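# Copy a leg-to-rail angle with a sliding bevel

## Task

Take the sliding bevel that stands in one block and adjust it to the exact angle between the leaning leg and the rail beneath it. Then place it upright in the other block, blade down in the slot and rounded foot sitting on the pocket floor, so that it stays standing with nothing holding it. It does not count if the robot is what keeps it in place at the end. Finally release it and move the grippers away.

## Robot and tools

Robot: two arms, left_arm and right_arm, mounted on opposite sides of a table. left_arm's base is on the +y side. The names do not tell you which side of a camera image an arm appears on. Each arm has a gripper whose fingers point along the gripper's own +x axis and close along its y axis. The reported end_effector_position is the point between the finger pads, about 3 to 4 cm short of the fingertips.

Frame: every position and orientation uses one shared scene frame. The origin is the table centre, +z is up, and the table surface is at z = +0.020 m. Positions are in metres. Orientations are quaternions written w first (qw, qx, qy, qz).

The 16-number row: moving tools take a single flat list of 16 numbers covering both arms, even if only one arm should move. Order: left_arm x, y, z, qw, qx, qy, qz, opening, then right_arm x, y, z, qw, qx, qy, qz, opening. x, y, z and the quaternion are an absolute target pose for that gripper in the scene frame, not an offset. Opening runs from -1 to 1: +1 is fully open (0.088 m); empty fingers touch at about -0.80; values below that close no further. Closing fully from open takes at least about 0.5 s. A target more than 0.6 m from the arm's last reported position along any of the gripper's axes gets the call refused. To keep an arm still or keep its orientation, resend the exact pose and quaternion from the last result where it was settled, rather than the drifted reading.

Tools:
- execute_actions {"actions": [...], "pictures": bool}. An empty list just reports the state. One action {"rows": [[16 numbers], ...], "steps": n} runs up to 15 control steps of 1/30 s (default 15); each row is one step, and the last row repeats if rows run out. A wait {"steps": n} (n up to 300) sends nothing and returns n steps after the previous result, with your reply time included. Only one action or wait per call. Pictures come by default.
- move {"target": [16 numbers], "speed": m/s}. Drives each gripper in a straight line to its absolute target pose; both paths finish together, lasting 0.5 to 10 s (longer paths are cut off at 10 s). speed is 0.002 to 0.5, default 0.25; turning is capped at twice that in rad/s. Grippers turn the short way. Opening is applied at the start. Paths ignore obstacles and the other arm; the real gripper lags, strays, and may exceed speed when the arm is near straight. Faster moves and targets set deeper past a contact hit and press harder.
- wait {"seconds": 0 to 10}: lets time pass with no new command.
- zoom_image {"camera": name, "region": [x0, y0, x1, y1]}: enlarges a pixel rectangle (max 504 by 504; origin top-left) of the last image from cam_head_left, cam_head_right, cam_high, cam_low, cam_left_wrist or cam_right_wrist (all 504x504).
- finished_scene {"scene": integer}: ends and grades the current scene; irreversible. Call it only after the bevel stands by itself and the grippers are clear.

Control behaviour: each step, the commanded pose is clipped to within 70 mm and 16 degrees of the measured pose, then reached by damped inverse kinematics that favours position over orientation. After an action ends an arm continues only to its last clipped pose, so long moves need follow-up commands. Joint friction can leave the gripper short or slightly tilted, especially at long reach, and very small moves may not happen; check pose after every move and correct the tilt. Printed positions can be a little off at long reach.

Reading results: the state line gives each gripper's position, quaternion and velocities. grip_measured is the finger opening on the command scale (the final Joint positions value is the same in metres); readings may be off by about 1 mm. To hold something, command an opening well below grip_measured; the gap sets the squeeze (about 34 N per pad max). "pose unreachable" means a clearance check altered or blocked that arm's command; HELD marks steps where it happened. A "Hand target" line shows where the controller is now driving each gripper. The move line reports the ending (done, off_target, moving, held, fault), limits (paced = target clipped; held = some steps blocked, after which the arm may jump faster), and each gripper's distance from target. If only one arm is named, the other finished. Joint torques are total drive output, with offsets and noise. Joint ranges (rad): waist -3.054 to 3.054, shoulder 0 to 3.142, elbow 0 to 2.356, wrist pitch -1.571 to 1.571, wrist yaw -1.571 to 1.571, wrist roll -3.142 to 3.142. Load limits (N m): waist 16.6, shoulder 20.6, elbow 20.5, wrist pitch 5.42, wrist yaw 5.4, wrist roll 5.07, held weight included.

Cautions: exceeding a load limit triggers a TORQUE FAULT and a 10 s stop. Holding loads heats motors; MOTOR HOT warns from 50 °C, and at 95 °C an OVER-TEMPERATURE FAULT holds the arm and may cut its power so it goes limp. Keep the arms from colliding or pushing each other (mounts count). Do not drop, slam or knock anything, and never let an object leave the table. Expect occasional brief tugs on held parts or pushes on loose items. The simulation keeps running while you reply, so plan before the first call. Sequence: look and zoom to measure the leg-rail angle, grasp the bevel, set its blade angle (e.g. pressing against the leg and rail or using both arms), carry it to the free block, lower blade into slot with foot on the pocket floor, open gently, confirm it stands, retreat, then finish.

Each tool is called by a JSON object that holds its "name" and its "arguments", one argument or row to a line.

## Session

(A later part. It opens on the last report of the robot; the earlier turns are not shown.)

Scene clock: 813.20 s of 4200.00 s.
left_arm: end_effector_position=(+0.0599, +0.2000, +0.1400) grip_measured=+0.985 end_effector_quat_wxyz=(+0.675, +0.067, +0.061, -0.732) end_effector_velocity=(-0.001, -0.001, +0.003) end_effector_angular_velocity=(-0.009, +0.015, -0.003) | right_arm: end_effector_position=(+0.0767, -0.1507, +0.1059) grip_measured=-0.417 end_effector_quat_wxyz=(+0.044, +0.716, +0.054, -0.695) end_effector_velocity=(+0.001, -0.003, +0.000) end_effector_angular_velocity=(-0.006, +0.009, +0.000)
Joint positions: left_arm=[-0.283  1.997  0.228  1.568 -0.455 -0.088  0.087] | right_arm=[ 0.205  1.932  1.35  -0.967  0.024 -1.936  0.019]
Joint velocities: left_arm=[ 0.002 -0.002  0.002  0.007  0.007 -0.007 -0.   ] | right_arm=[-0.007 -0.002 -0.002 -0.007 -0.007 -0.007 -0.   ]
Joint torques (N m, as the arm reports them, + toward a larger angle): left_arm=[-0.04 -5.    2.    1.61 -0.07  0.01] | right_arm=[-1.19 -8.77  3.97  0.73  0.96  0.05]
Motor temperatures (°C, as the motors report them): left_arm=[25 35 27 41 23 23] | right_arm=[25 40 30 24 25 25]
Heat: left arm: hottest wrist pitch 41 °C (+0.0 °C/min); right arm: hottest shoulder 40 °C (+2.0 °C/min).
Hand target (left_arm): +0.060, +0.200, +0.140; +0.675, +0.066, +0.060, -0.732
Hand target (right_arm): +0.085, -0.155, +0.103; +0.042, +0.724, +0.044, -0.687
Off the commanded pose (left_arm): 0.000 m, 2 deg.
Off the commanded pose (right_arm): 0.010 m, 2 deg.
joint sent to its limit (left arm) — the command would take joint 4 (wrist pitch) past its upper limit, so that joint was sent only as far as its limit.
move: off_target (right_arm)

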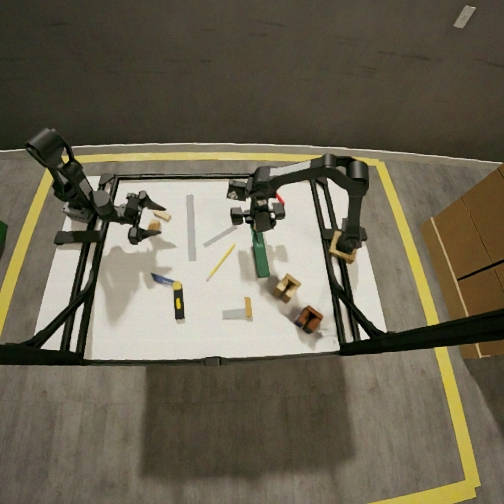

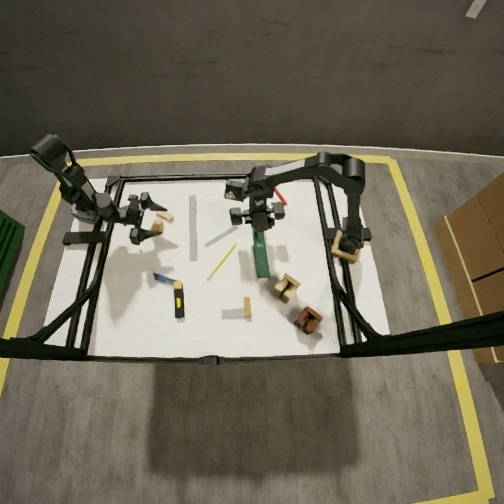

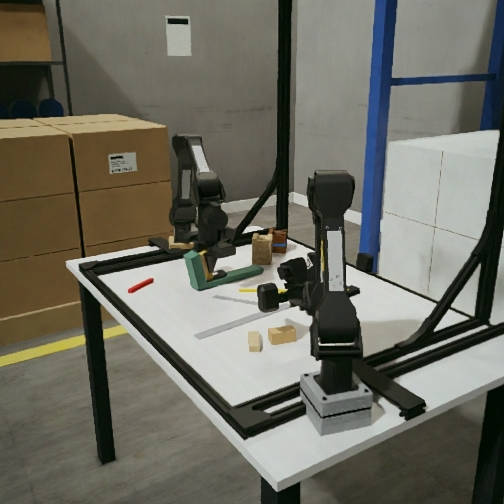

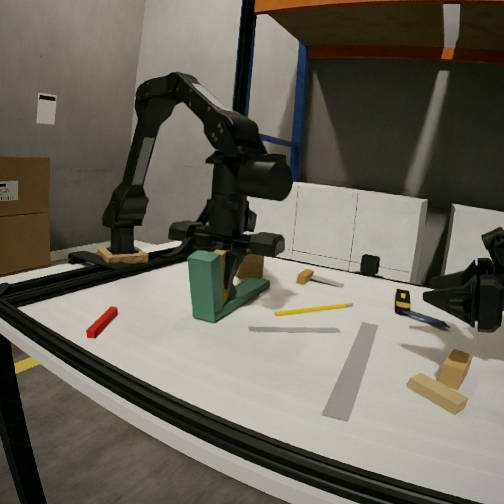

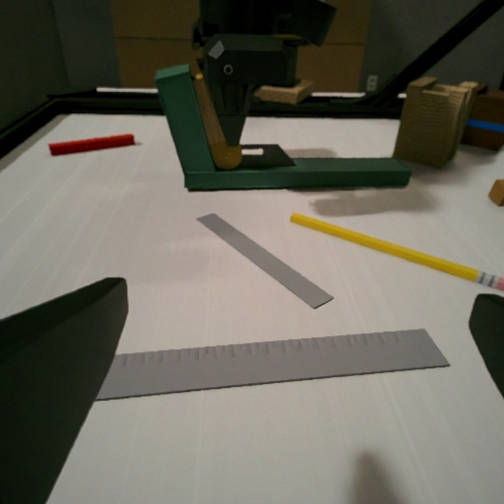

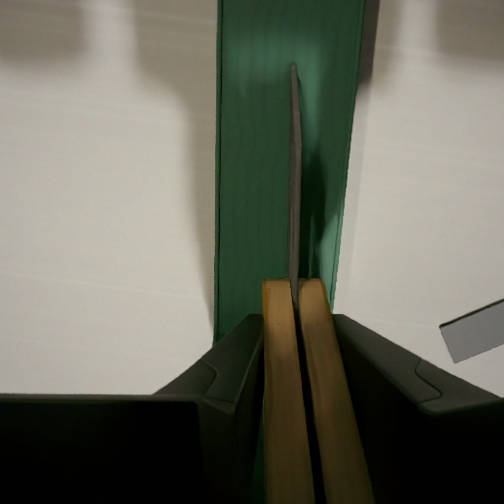

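{"name": "move", "arguments": {
  "target": [0.06,0.2,0.14,0.674,0.0515,0.0471,-0.7355,1, 0.084,-0.155,0.098,-0.0420,-0.7240,-0.0442,0.6870,-0.7],
  "speed": 0.01
}}

{"name": "zoom_image", "arguments": {
  "camera": "cam_left_wrist",
  "region": [150, 50, 310, 190]
}}

Scene clock: 857.47 s of 4200.00 s.
left_arm: end_effector_position=(+0.0599, +0.2000, +0.1400) grip_measured=+0.985 end_effector_quat_wxyz=(+0.675, +0.067, +0.061, -0.732) end_effector_velocity=(+0.007, +0.000, -0.004) end_effector_angular_velocity=(+0.017, +0.004, +0.042) | right_arm: end_effector_position=(+0.0771, -0.1512, +0.1048) grip_measured=-0.417 end_effector_quat_wxyz=(+0.043, +0.718, +0.055, -0.692) end_effector_velocity=(+0.000, +0.002, -0.000) end_effector_angular_velocity=(+0.009, +0.005, +0.005)
Joint positions: left_arm=[-0.283  1.997  0.228  1.568 -0.454 -0.088  0.087] | right_arm=[ 0.206  1.928  1.339 -0.954  0.03  -1.934  0.019]
Joint velocities: left_arm=[ 0.002 -0.002 -0.002 -0.022 -0.037 -0.022 -0.   ] | right_arm=[-0.002  0.002  0.002  0.007 -0.007 -0.007 -0.   ]
Joint torques (N m, as the arm reports them, + toward a larger angle): left_arm=[-0.04 -5.    2.01  1.61 -0.07  0.02] | right_arm=[-1.08 -7.59  3.65  1.16  0.73  0.1 ]
Motor temperatures (°C, as the motors report them): left_arm=[25 35 27 41 23 23] | right_arm=[25 40 30 25 25 25]
Heat: left arm: hottest wrist pitch 41 °C (+0.0 °C/min); right arm: hottest shoulder 40 °C (+0.0 °C/min).
Hand target (left_arm): +0.060, +0.200, +0.140; +0.675, +0.066, +0.060, -0.732
Hand target (right_arm): +0.084, -0.155, +0.098; +0.042, +0.724, +0.044, -0.687
Off the commanded pose (left_arm): 0.000 m, 2 deg.
Off the commanded pose (right_arm): 0.010 m, 2 deg.
joint sent to its limit (left arm) — the command would take joint 4 (wrist pitch) past its upper limit, so that joint was sent only as far as its limit.
move: off_target (right_arm)

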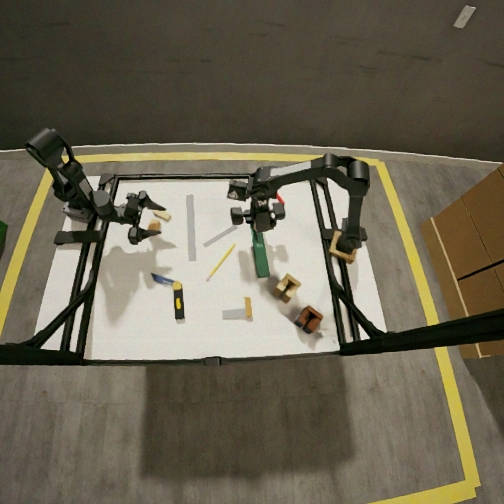

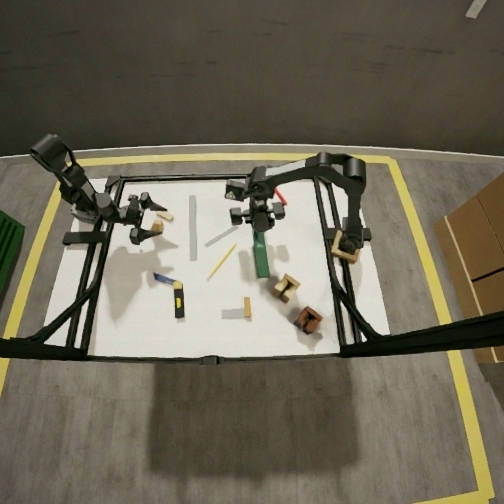

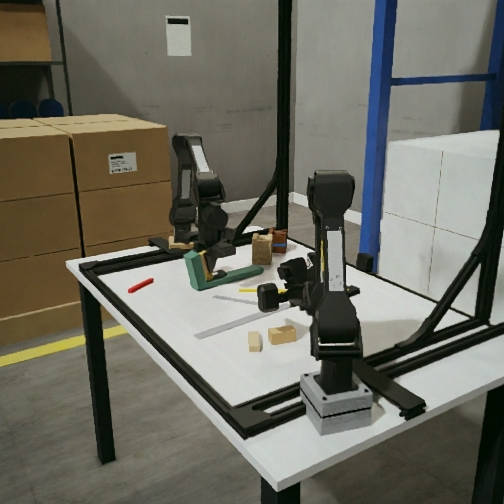

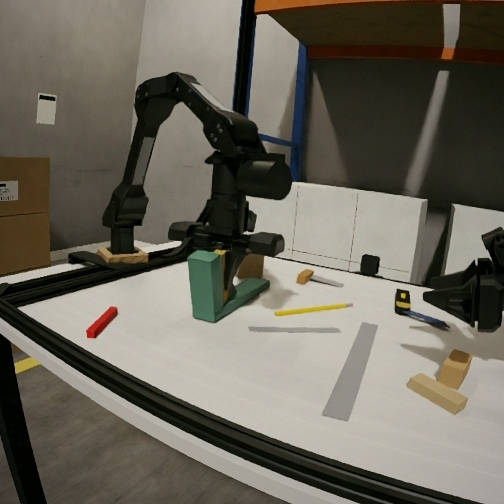

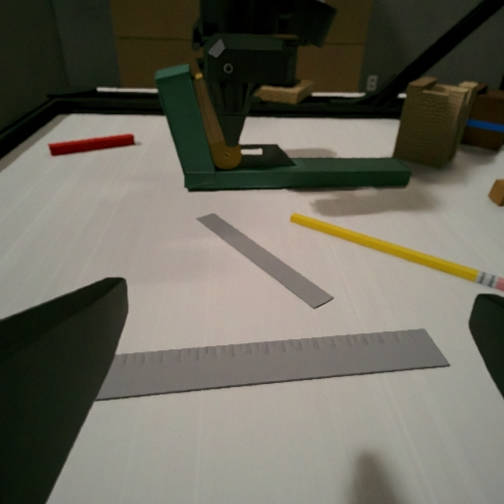

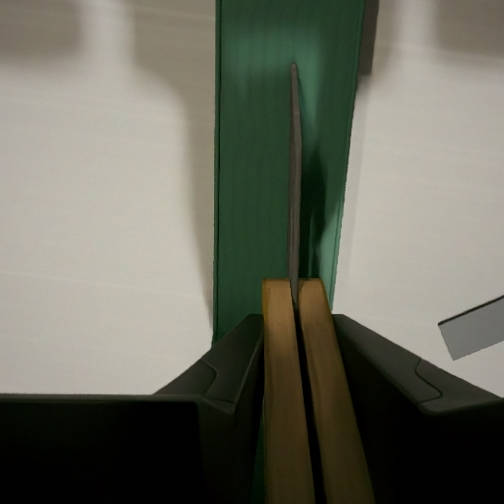

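Region (150, 50, 310, 190) of cam_left_wrist's 504x504 image, scaled by 3.150, with more detail than that image has; it fills the top 441 rows of this view, and the rest is white.

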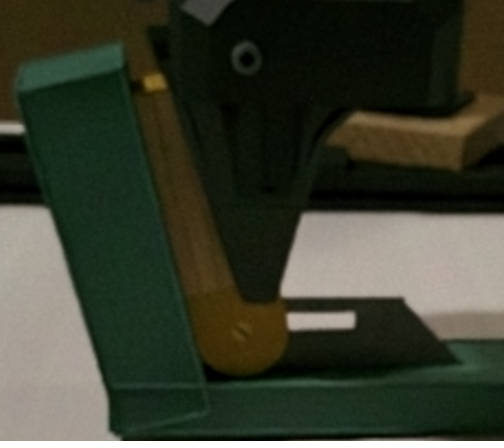

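{"name": "move", "arguments": {
  "target": [0.06,0.2,0.14,0.674,0.0515,0.0471,-0.7355,1, 0.074,-0.152,0.112,-0.0428,-0.7119,-0.0435,0.6996,-0.7],
  "speed": 0.01
}}

{"name": "move", "arguments": {
  "target": [0.15,0.2,0.25,0.733,0.17,0.22,-0.62,1, 0.06,-0.156,0.2,-0.0431,-0.7058,-0.0431,0.7058,-0.7],
  "speed": 0.06
}}

Scene clock: 880.13 s of 4200.00 s.
left_arm: end_effector_position=(+0.0599, +0.2000, +0.1400) grip_measured=+0.985 end_effector_quat_wxyz=(+0.675, +0.067, +0.061, -0.732) end_effector_velocity=(+0.003, +0.001, -0.001) end_effector_angular_velocity=(+0.005, -0.000, +0.020) | right_arm: end_effector_position=(+0.0743, -0.1549, +0.1109) grip_measured=-0.417 end_effector_quat_wxyz=(+0.045, +0.712, +0.043, -0.699) end_effector_velocity=(+0.003, -0.003, +0.000) end_effector_angular_velocity=(-0.009, -0.006, -0.015)
Joint positions: left_arm=[-0.283  1.997  0.228  1.568 -0.454 -0.088  0.087] | right_arm=[ 0.207  1.925  1.361 -1.005  0.019 -1.92   0.019]
Joint velocities: left_arm=[-0.002 -0.002 -0.002 -0.007 -0.022 -0.007 -0.   ] | right_arm=[-0.007 -0.002 -0.002 -0.007  0.007  0.007 -0.   ]
Joint torques (N m, as the arm reports them, + toward a larger angle): left_arm=[-0.04 -5.    2.02  1.62 -0.07  0.02] | right_arm=[ 0.17 -7.97  7.5  -0.09 -0.16  0.12]
Motor temperatures (°C, as the motors report them): left_arm=[25 35 26 41 23 23] | right_arm=[25 39 30 26 25 25]
Heat: left arm: hottest wrist pitch 41 °C (+0.0 °C/min); right arm: hottest shoulder 39 °C (-1.0 °C/min).
Hand target (left_arm): +0.060, +0.200, +0.140; +0.675, +0.066, +0.060, -0.732
Hand target (right_arm): +0.074, -0.152, +0.112; +0.043, +0.712, +0.044, -0.700
Off the commanded pose (left_arm): 0.000 m, 2 deg.
Off the commanded pose (right_arm): 0.003 m, 0 deg.
joint sent to its limit (left arm) — the command would take joint 4 (wrist pitch) past its upper limit, so that joint was sent only as far as its limit.
move: done

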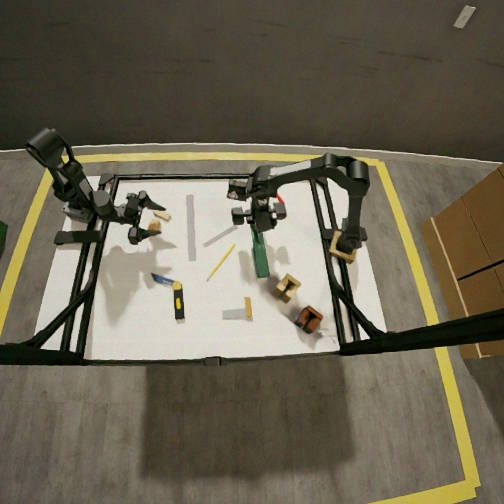

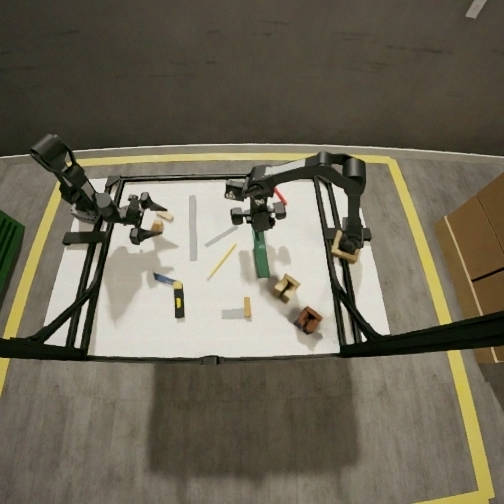

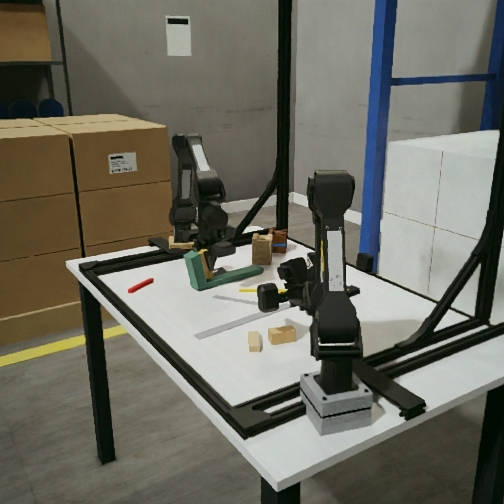

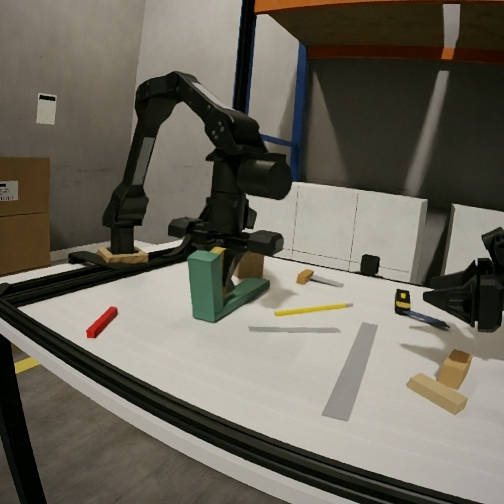

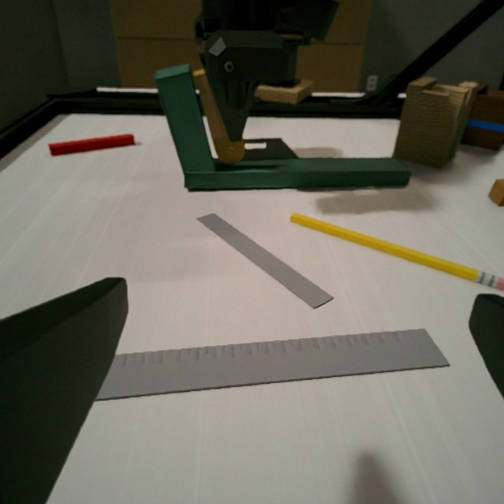

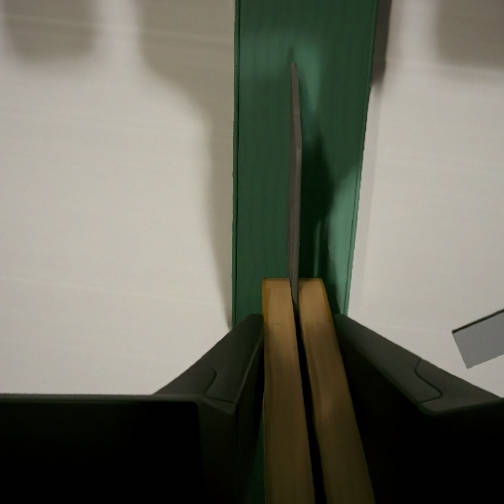

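Scene clock: 884.23 s of 4200.00 s.
left_arm: end_effector_position=(+0.1491, +0.2002, +0.2430) grip_measured=+0.985 end_effector_quat_wxyz=(+0.733, +0.177, +0.222, -0.619) end_effector_velocity=(+0.005, +0.003, +0.000) end_effector_angular_velocity=(+0.008, -0.009, +0.024) | right_arm: end_effector_position=(+0.0614, -0.1577, +0.1915) grip_measured=-0.417 end_effector_quat_wxyz=(+0.052, +0.704, +0.034, -0.707) end_effector_velocity=(+0.000, -0.001, -0.000) end_effector_angular_velocity=(-0.009, -0.006, -0.005)
Joint positions: left_arm=[ 0.015  1.127  0.619 -0.107 -0.339 -0.25   0.087] | right_arm=[ 0.234  1.875  1.619 -1.341  0.002 -1.89   0.019]
Joint velocities: left_arm=[ 0.002 -0.007  0.002 -0.022 -0.022 -0.007 -0.   ] | right_arm=[ 0.002  0.002  0.002 -0.007  0.007  0.007 -0.   ]
Joint torques (N m, as the arm reports them, + toward a larger angle): left_arm=[ 0.26 -4.09  8.37  1.32 -0.06 -0.17] | right_arm=[  0.32 -10.47   7.87  -0.15  -0.18   0.12]
Motor temperatures (°C, as the motors report them): left_arm=[25 35 27 40 23 23] | right_arm=[25 40 30 26 25 25]
Heat: left arm: hottest wrist pitch 40 °C (-1.0 °C/min); right arm: hottest shoulder 40 °C (+0.0 °C/min).
Hand target (left_arm): +0.150, +0.199, +0.249; +0.734, +0.168, +0.222, -0.619
Hand target (right_arm): +0.060, -0.156, +0.200; +0.043, +0.706, +0.043, -0.706
Off the commanded pose (left_arm): 0.007 m, 1 deg.
Off the commanded pose (right_arm): 0.009 m, 1 deg.
move: off_target (right_arm)

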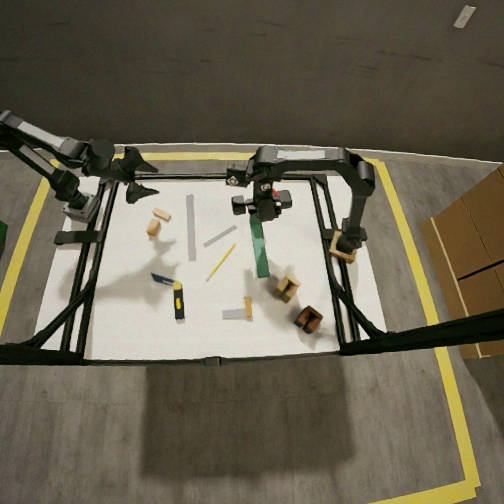

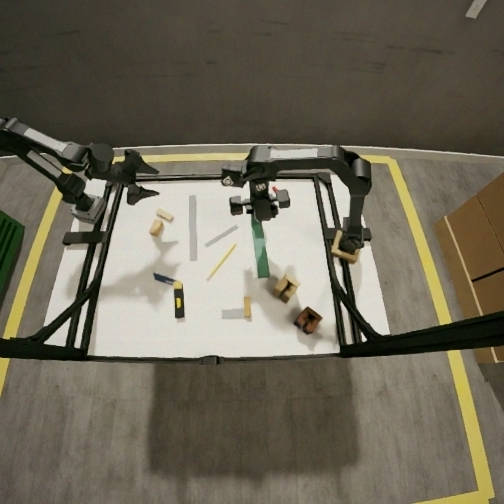

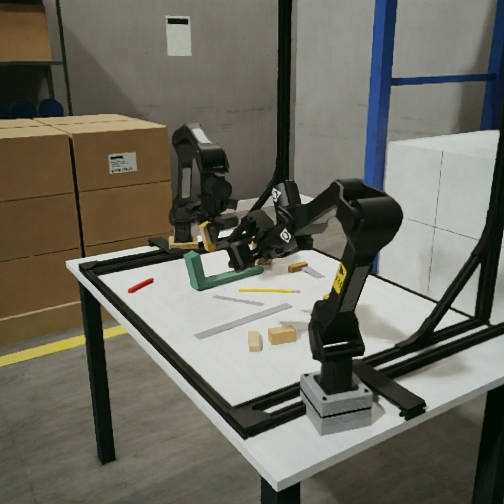

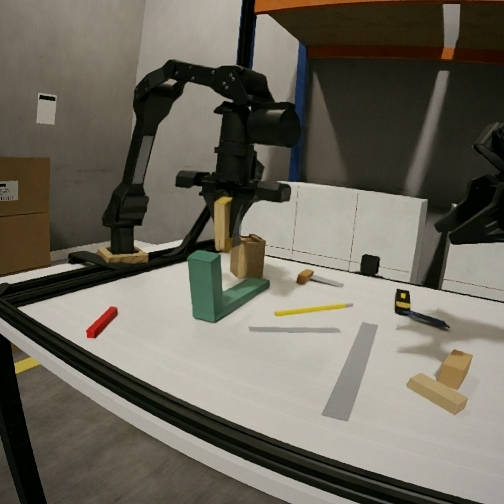

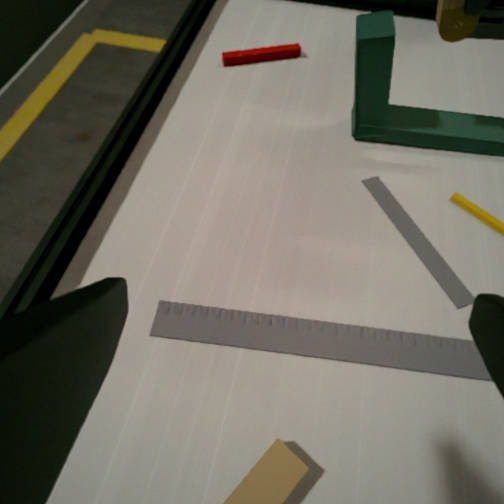

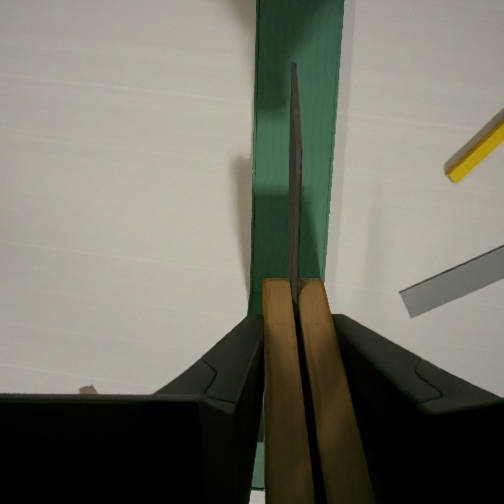

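{"name": "move", "arguments": {
  "target": [0.15,0.2,0.25,0.733,0.17,0.22,-0.62,1, 0.04,-0.19,0.245,-0.0450,-0.6743,-0.0412,0.7359,-0.7],
  "speed": 0.08
}}

{"name": "move", "arguments": {
  "target": [0.15,0.2,0.25,0.733,0.17,0.22,-0.62,1, -0.165,-0.25,0.25,0.2642,-0.6307,0.2421,0.6883,-0.7],
  "speed": 0.1
}}

{"name": "move", "arguments": {
  "target": [0.15,0.2,0.25,0.733,0.17,0.22,-0.62,1, -0.235,-0.315,0.235,0.2578,-0.6486,0.2490,0.6715,-0.7],
  "speed": 0.08
}}

Scene clock: 896.03 s of 4200.00 s.
left_arm: end_effector_position=(+0.1495, +0.2010, +0.2443) grip_measured=+0.985 end_effector_quat_wxyz=(+0.732, +0.176, +0.223, -0.619) end_effector_velocity=(-0.003, +0.002, -0.002) end_effector_angular_velocity=(+0.009, -0.004, -0.017) | right_arm: end_effector_position=(+0.0416, -0.1906, +0.2381) grip_measured=-0.417 end_effector_quat_wxyz=(+0.053, +0.673, +0.033, -0.737) end_effector_velocity=(+0.000, -0.005, +0.000) end_effector_angular_velocity=(-0.018, +0.012, +0.014)
Joint positions: left_arm=[ 0.017  1.121  0.621 -0.115 -0.337 -0.25   0.087] | right_arm=[ 0.236  1.763  1.661 -1.519 -0.08  -1.889  0.019]
Joint velocities: left_arm=[-0.007 -0.002 -0.002 -0.007  0.007  0.007  0.   ] | right_arm=[-0.007 -0.002 -0.002 -0.022 -0.007 -0.022 -0.   ]
Joint torques (N m, as the arm reports them, + toward a larger angle): left_arm=[ 0.3  -4.16  8.2   1.3  -0.06  0.07] | right_arm=[ 0.31 -9.16  7.62 -0.15 -0.23  0.11]
Motor temperatures (°C, as the motors report them): left_arm=[25 34 29 40 23 23] | right_arm=[25 41 31 25 25 25]
Heat: left arm: hottest wrist pitch 40 °C (-1.0 °C/min); right arm: hottest shoulder 41 °C (+1.0 °C/min).
Hand target (left_arm): +0.150, +0.200, +0.250; +0.733, +0.170, +0.220, -0.620
Hand target (right_arm): +0.040, -0.190, +0.245; +0.045, +0.674, +0.041, -0.736
Off the commanded pose (left_arm): 0.006 m, 1 deg.
Off the commanded pose (right_arm): 0.007 m, 1 deg.
move: done

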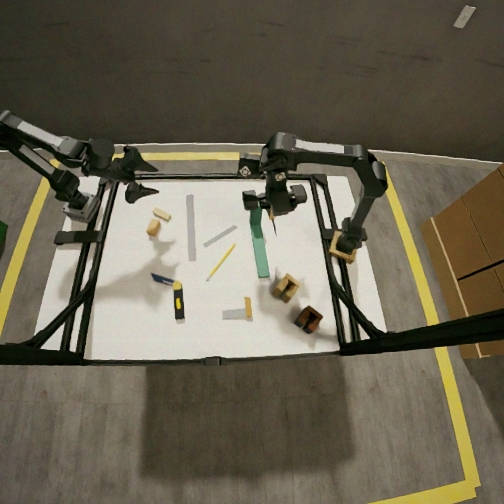

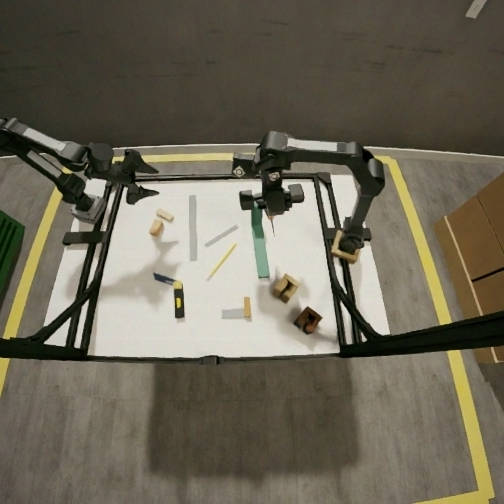

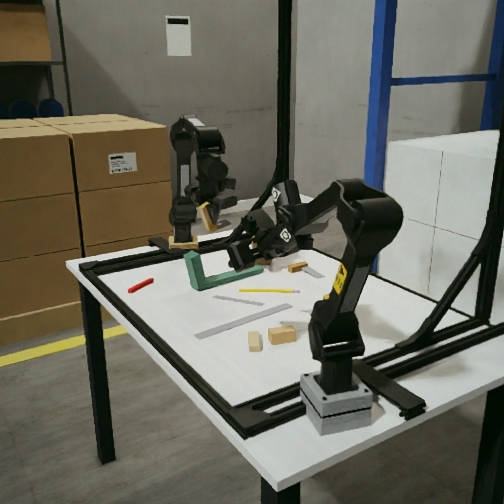

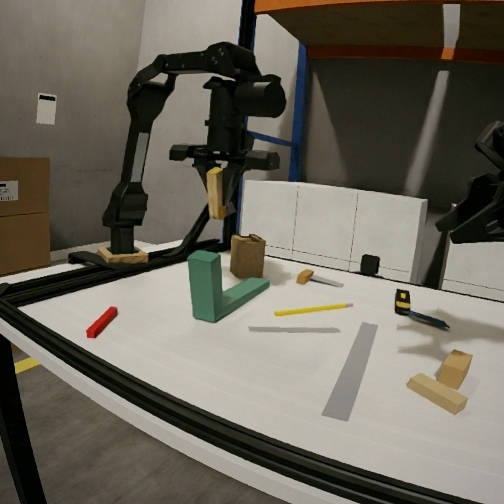

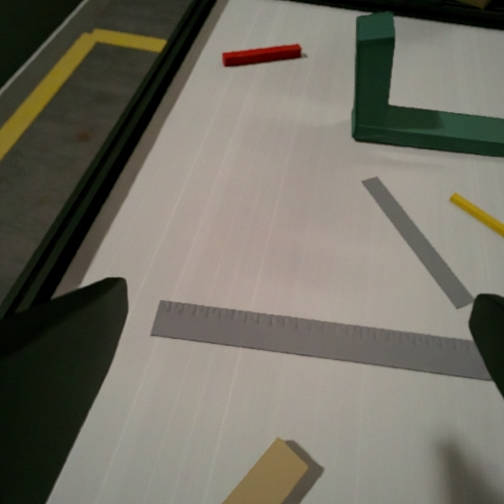

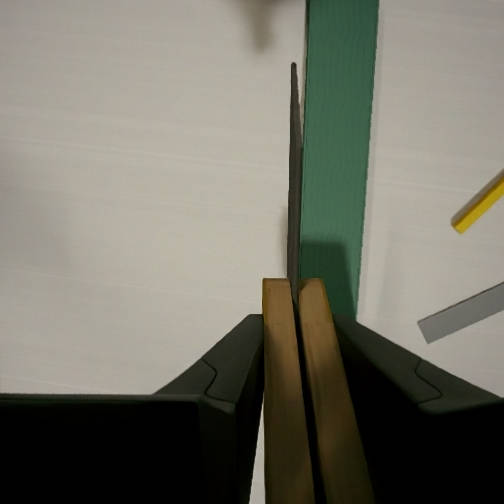

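Scene clock: 900.67 s of 4200.00 s.
left_arm: end_effector_position=(+0.1495, +0.2011, +0.2444) grip_measured=+0.985 end_effector_quat_wxyz=(+0.732, +0.176, +0.223, -0.619) end_effector_velocity=(+0.001, +0.002, +0.000) end_effector_angular_velocity=(+0.002, -0.011, -0.000) | right_arm: end_effector_position=(-0.1644, -0.2532, +0.2495) grip_measured=-0.417 end_effector_quat_wxyz=(+0.263, -0.630, +0.242, +0.689) end_effector_velocity=(-0.003, +0.001, +0.000) end_effector_angular_velocity=(-0.006, +0.023, -0.008)
Joint positions: left_arm=[ 0.017  1.12   0.621 -0.116 -0.337 -0.25   0.087] | right_arm=[ 0.993  1.582  1.506 -1.41  -0.026 -0.276  0.019]
Joint velocities: left_arm=[-0.002 -0.007 -0.002 -0.007 -0.007  0.007 -0.   ] | right_arm=[-0.002  0.002  0.002  0.007 -0.022  0.007 -0.   ]
Joint torques (N m, as the arm reports them, + toward a larger angle): left_arm=[ 0.29 -4.15  8.17  1.31 -0.08  0.06] | right_arm=[ 0.28 -5.22  8.06  0.4   0.01  0.12]
Motor temperatures (°C, as the motors report them): left_arm=[25 34 30 40 23 23] | right_arm=[25 41 31 25 25 25]
Heat: left arm: hottest wrist pitch 40 °C (-1.0 °C/min); right arm: hottest shoulder 41 °C (+1.0 °C/min).
Hand target (left_arm): +0.150, +0.200, +0.250; +0.733, +0.170, +0.220, -0.620
Hand target (right_arm): -0.167, -0.251, +0.251; -0.266, +0.629, -0.241, -0.690
Off the commanded pose (left_arm): 0.006 m, 1 deg.
Off the commanded pose (right_arm): 0.003 m, 0 deg.
move: done

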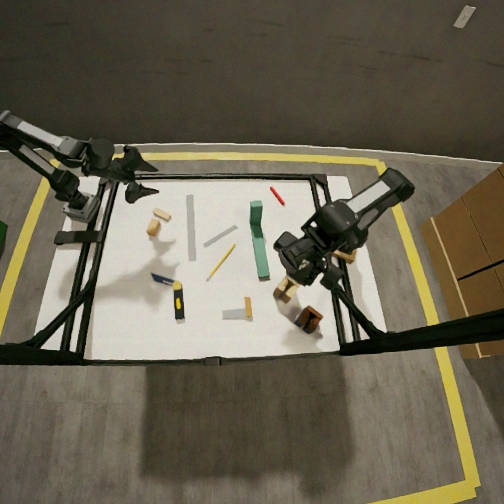

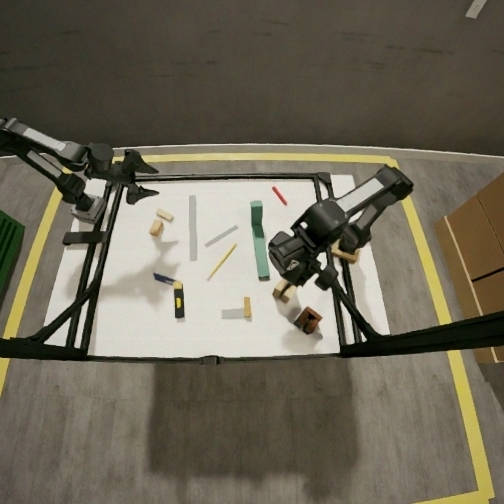

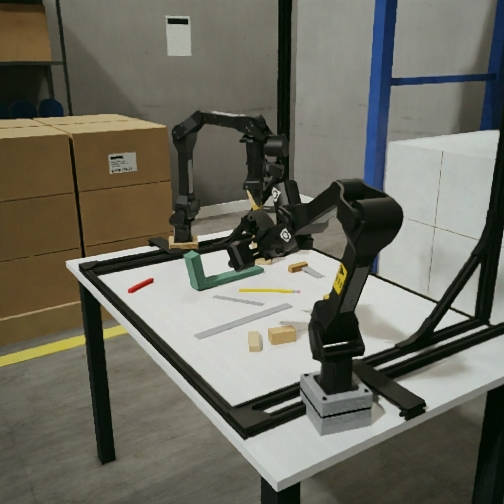

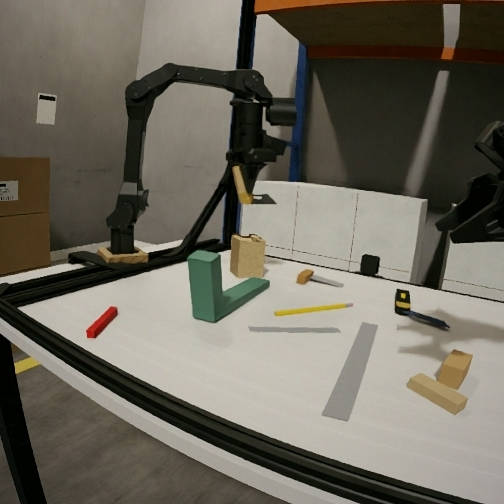

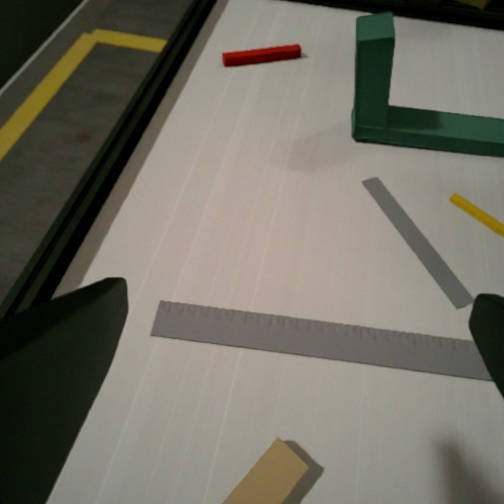

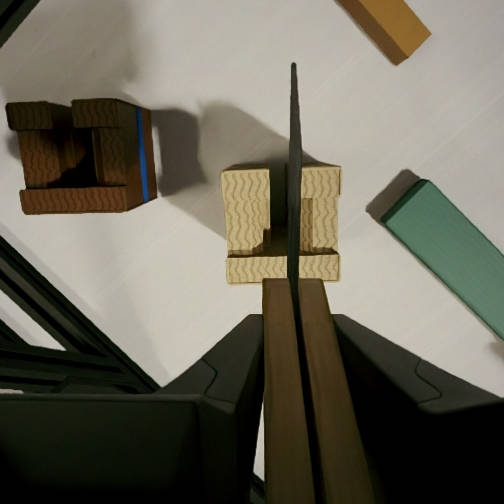

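Scene clock: 902.20 s of 4200.00 s.
left_arm: end_effector_position=(+0.1495, +0.2010, +0.2445) grip_measured=+0.985 end_effector_quat_wxyz=(+0.732, +0.176, +0.223, -0.619) end_effector_velocity=(+0.003, +0.002, -0.001) end_effector_angular_velocity=(+0.003, -0.008, +0.020) | right_arm: end_effector_position=(-0.2340, -0.3160, +0.2370) grip_measured=-0.417 end_effector_quat_wxyz=(+0.257, -0.646, +0.249, +0.675) end_effector_velocity=(+0.001, -0.003, -0.001) end_effector_angular_velocity=(-0.014, -0.005, -0.005)
Joint positions: left_arm=[ 0.017  1.12   0.622 -0.116 -0.337 -0.25   0.087] | right_arm=[ 1.33   1.611  1.488 -1.405 -0.001  0.06   0.019]
Joint velocities: left_arm=[-0.002 -0.002 -0.002 -0.007 -0.022 -0.007 -0.   ] | right_arm=[ 0.002 -0.002 -0.007 -0.007 -0.007  0.007 -0.   ]
Joint torques (N m, as the arm reports them, + toward a larger angle): left_arm=[ 0.29 -4.11  8.19  1.32 -0.07  0.06] | right_arm=[ 0.22 -5.48  6.49  0.36  0.09  0.11]
Motor temperatures (°C, as the motors report them): left_arm=[25 34 30 40 23 23] | right_arm=[25 41 31 25 25 25]
Heat: left arm: hottest wrist pitch 40 °C (-1.0 °C/min); right arm: hottest shoulder 41 °C (+1.0 °C/min).
Hand target (left_arm): +0.150, +0.200, +0.250; +0.733, +0.170, +0.220, -0.620
Hand target (right_arm): -0.236, -0.316, +0.235; -0.258, +0.648, -0.249, -0.672
Off the commanded pose (left_arm): 0.006 m, 1 deg.
Off the commanded pose (right_arm): 0.002 m, 1 deg.
move: done

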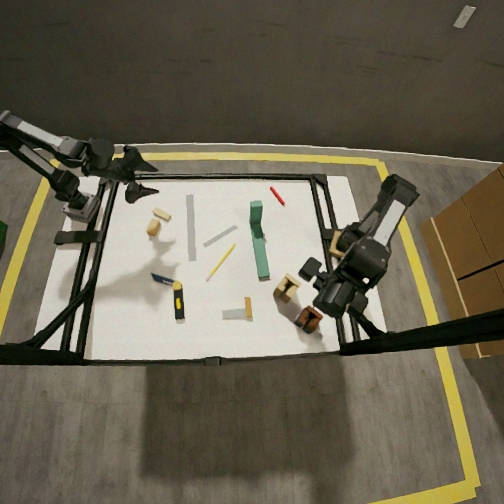

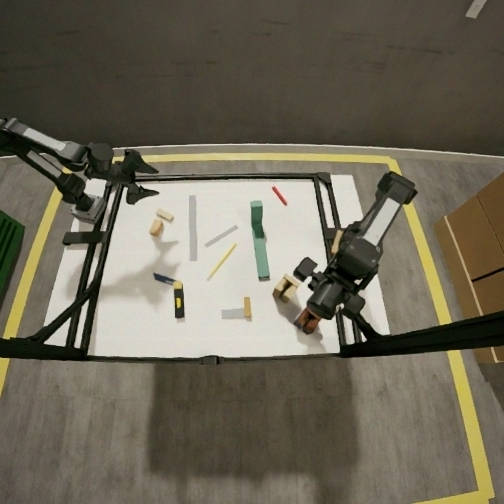

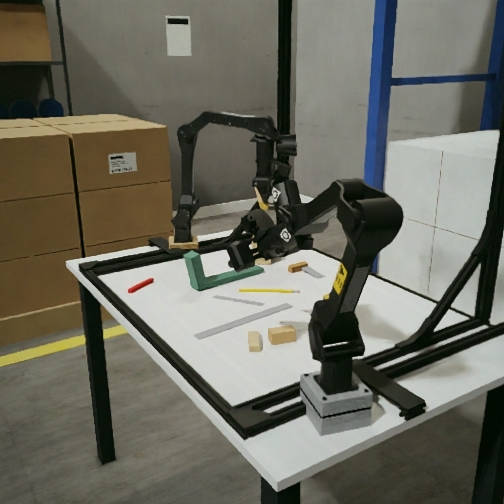

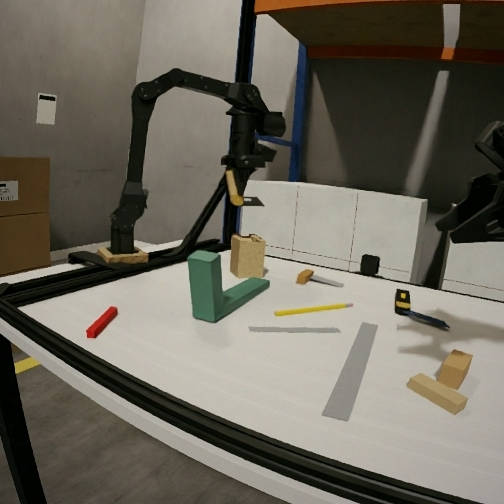

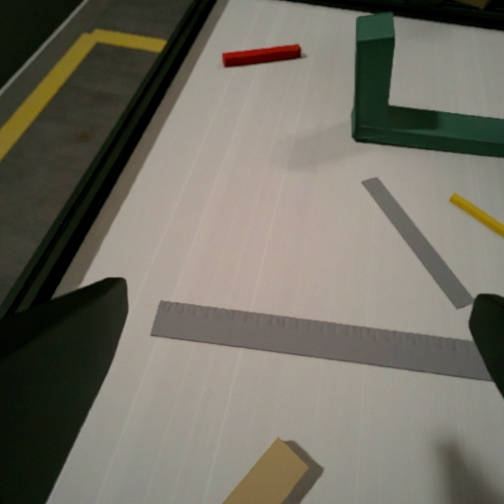

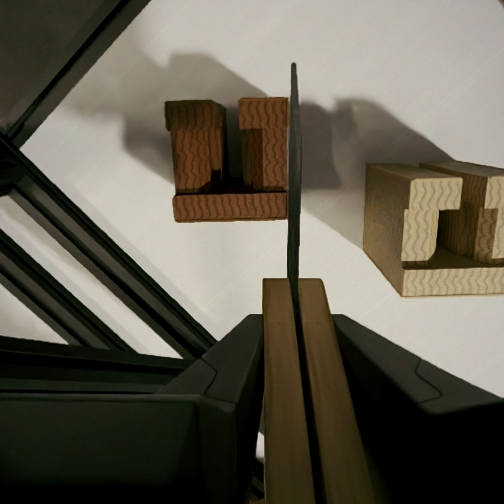

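{"name": "move", "arguments": {
  "target": [0.15,0.2,0.25,0.733,0.17,0.22,-0.62,1, -0.295,-0.296,0.215,0.2418,-0.6645,0.2418,0.6645,-0.7],
  "speed": 0.05
}}

Scene clock: 954.43 s of 4200.00 s.
left_arm: end_effector_position=(+0.1498, +0.2006, +0.2468) grip_measured=+0.985 end_effector_quat_wxyz=(+0.733, +0.174, +0.222, -0.619) end_effector_velocity=(-0.003, +0.002, -0.002) end_effector_angular_velocity=(+0.007, +0.008, -0.009) | right_arm: end_effector_position=(-0.2922, -0.2972, +0.2147) grip_measured=-0.417 end_effector_quat_wxyz=(+0.241, -0.664, +0.241, +0.665) end_effector_velocity=(-0.003, -0.001, +0.005) end_effector_angular_velocity=(-0.011, +0.023, +0.005)
Joint positions: left_arm=[ 0.018  1.117  0.625 -0.117 -0.336 -0.25   0.087] | right_arm=[ 1.392  1.866  1.699 -1.404 -0.     0.087  0.019]
Joint velocities: left_arm=[-0.007 -0.002 -0.002 -0.007  0.007 -0.007 -0.   ] | right_arm=[-0.002 -0.002  0.017 -0.007 -0.022 -0.007 -0.   ]
Joint torques (N m, as the arm reports them, + toward a larger angle): left_arm=[ 0.14 -3.7   7.69  1.39 -0.08  0.04] | right_arm=[ 0.31 -7.26  7.87 -0.02  0.    0.12]
Motor temperatures (°C, as the motors report them): left_arm=[25 33 34 39 23 23] | right_arm=[25 37 32 24 24 25]
Heat: left arm: hottest wrist pitch 39 °C (-1.0 °C/min); right arm: hottest shoulder 37 °C (-4.1 °C/min).
Hand target (left_arm): +0.150, +0.200, +0.250; +0.733, +0.170, +0.220, -0.620
Hand target (right_arm): -0.295, -0.297, +0.214; -0.242, +0.664, -0.242, -0.665
Off the commanded pose (left_arm): 0.003 m, 0 deg.
Off the commanded pose (right_arm): 0.003 m, 0 deg.
move: done

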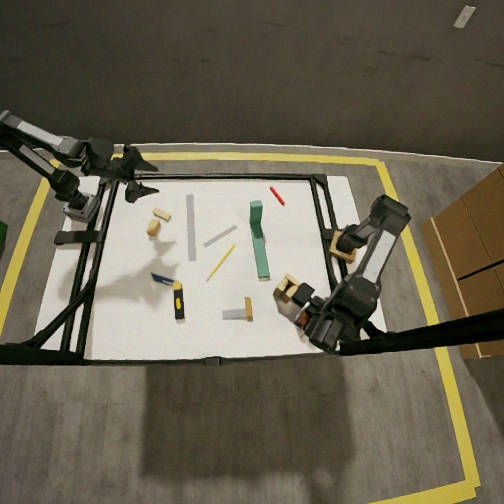

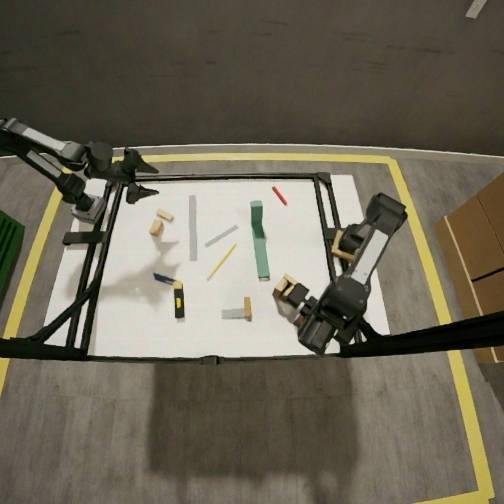

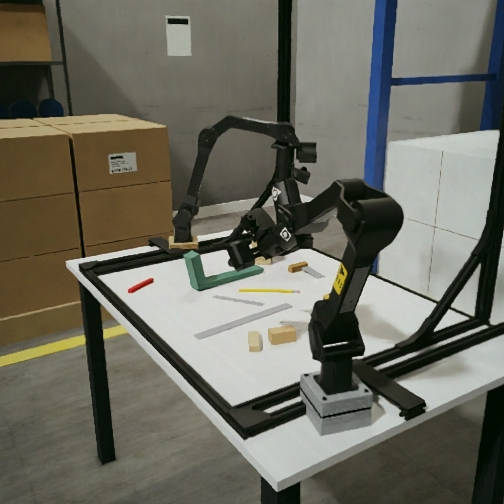

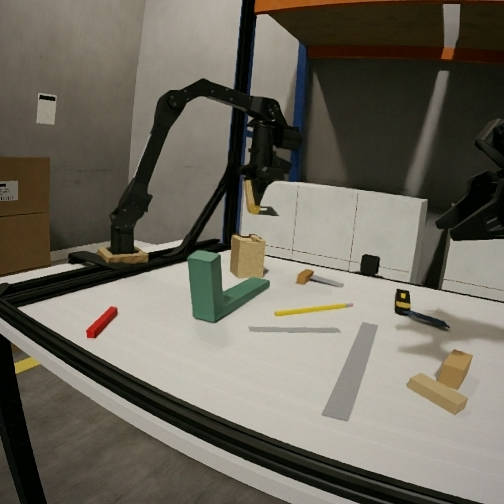

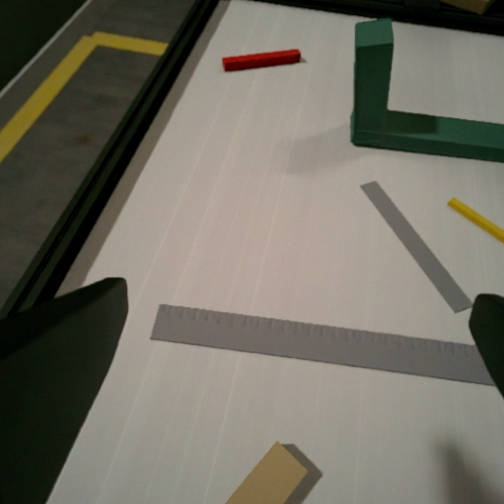

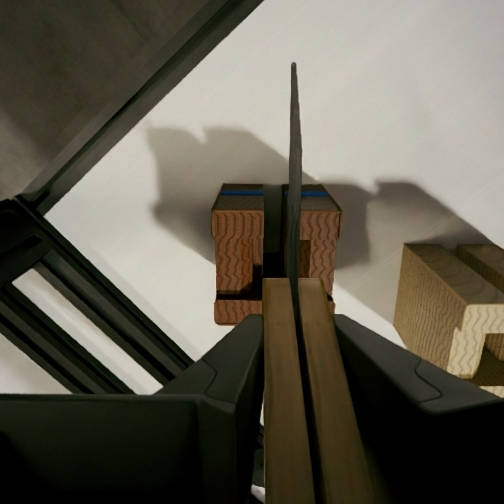

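{"name": "zoom_image", "arguments": {
  "camera": "cam_right_wrist",
  "region": [190, 160, 370, 340]
}}

Region (190, 160, 370, 340) of cam_right_wrist's 504x504 image, scaled by 2.800, with more detail than that image has.

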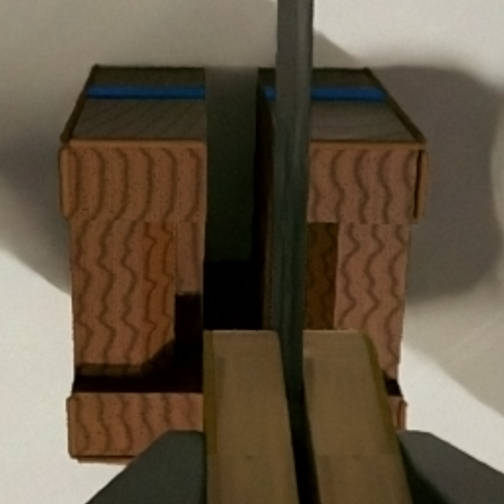

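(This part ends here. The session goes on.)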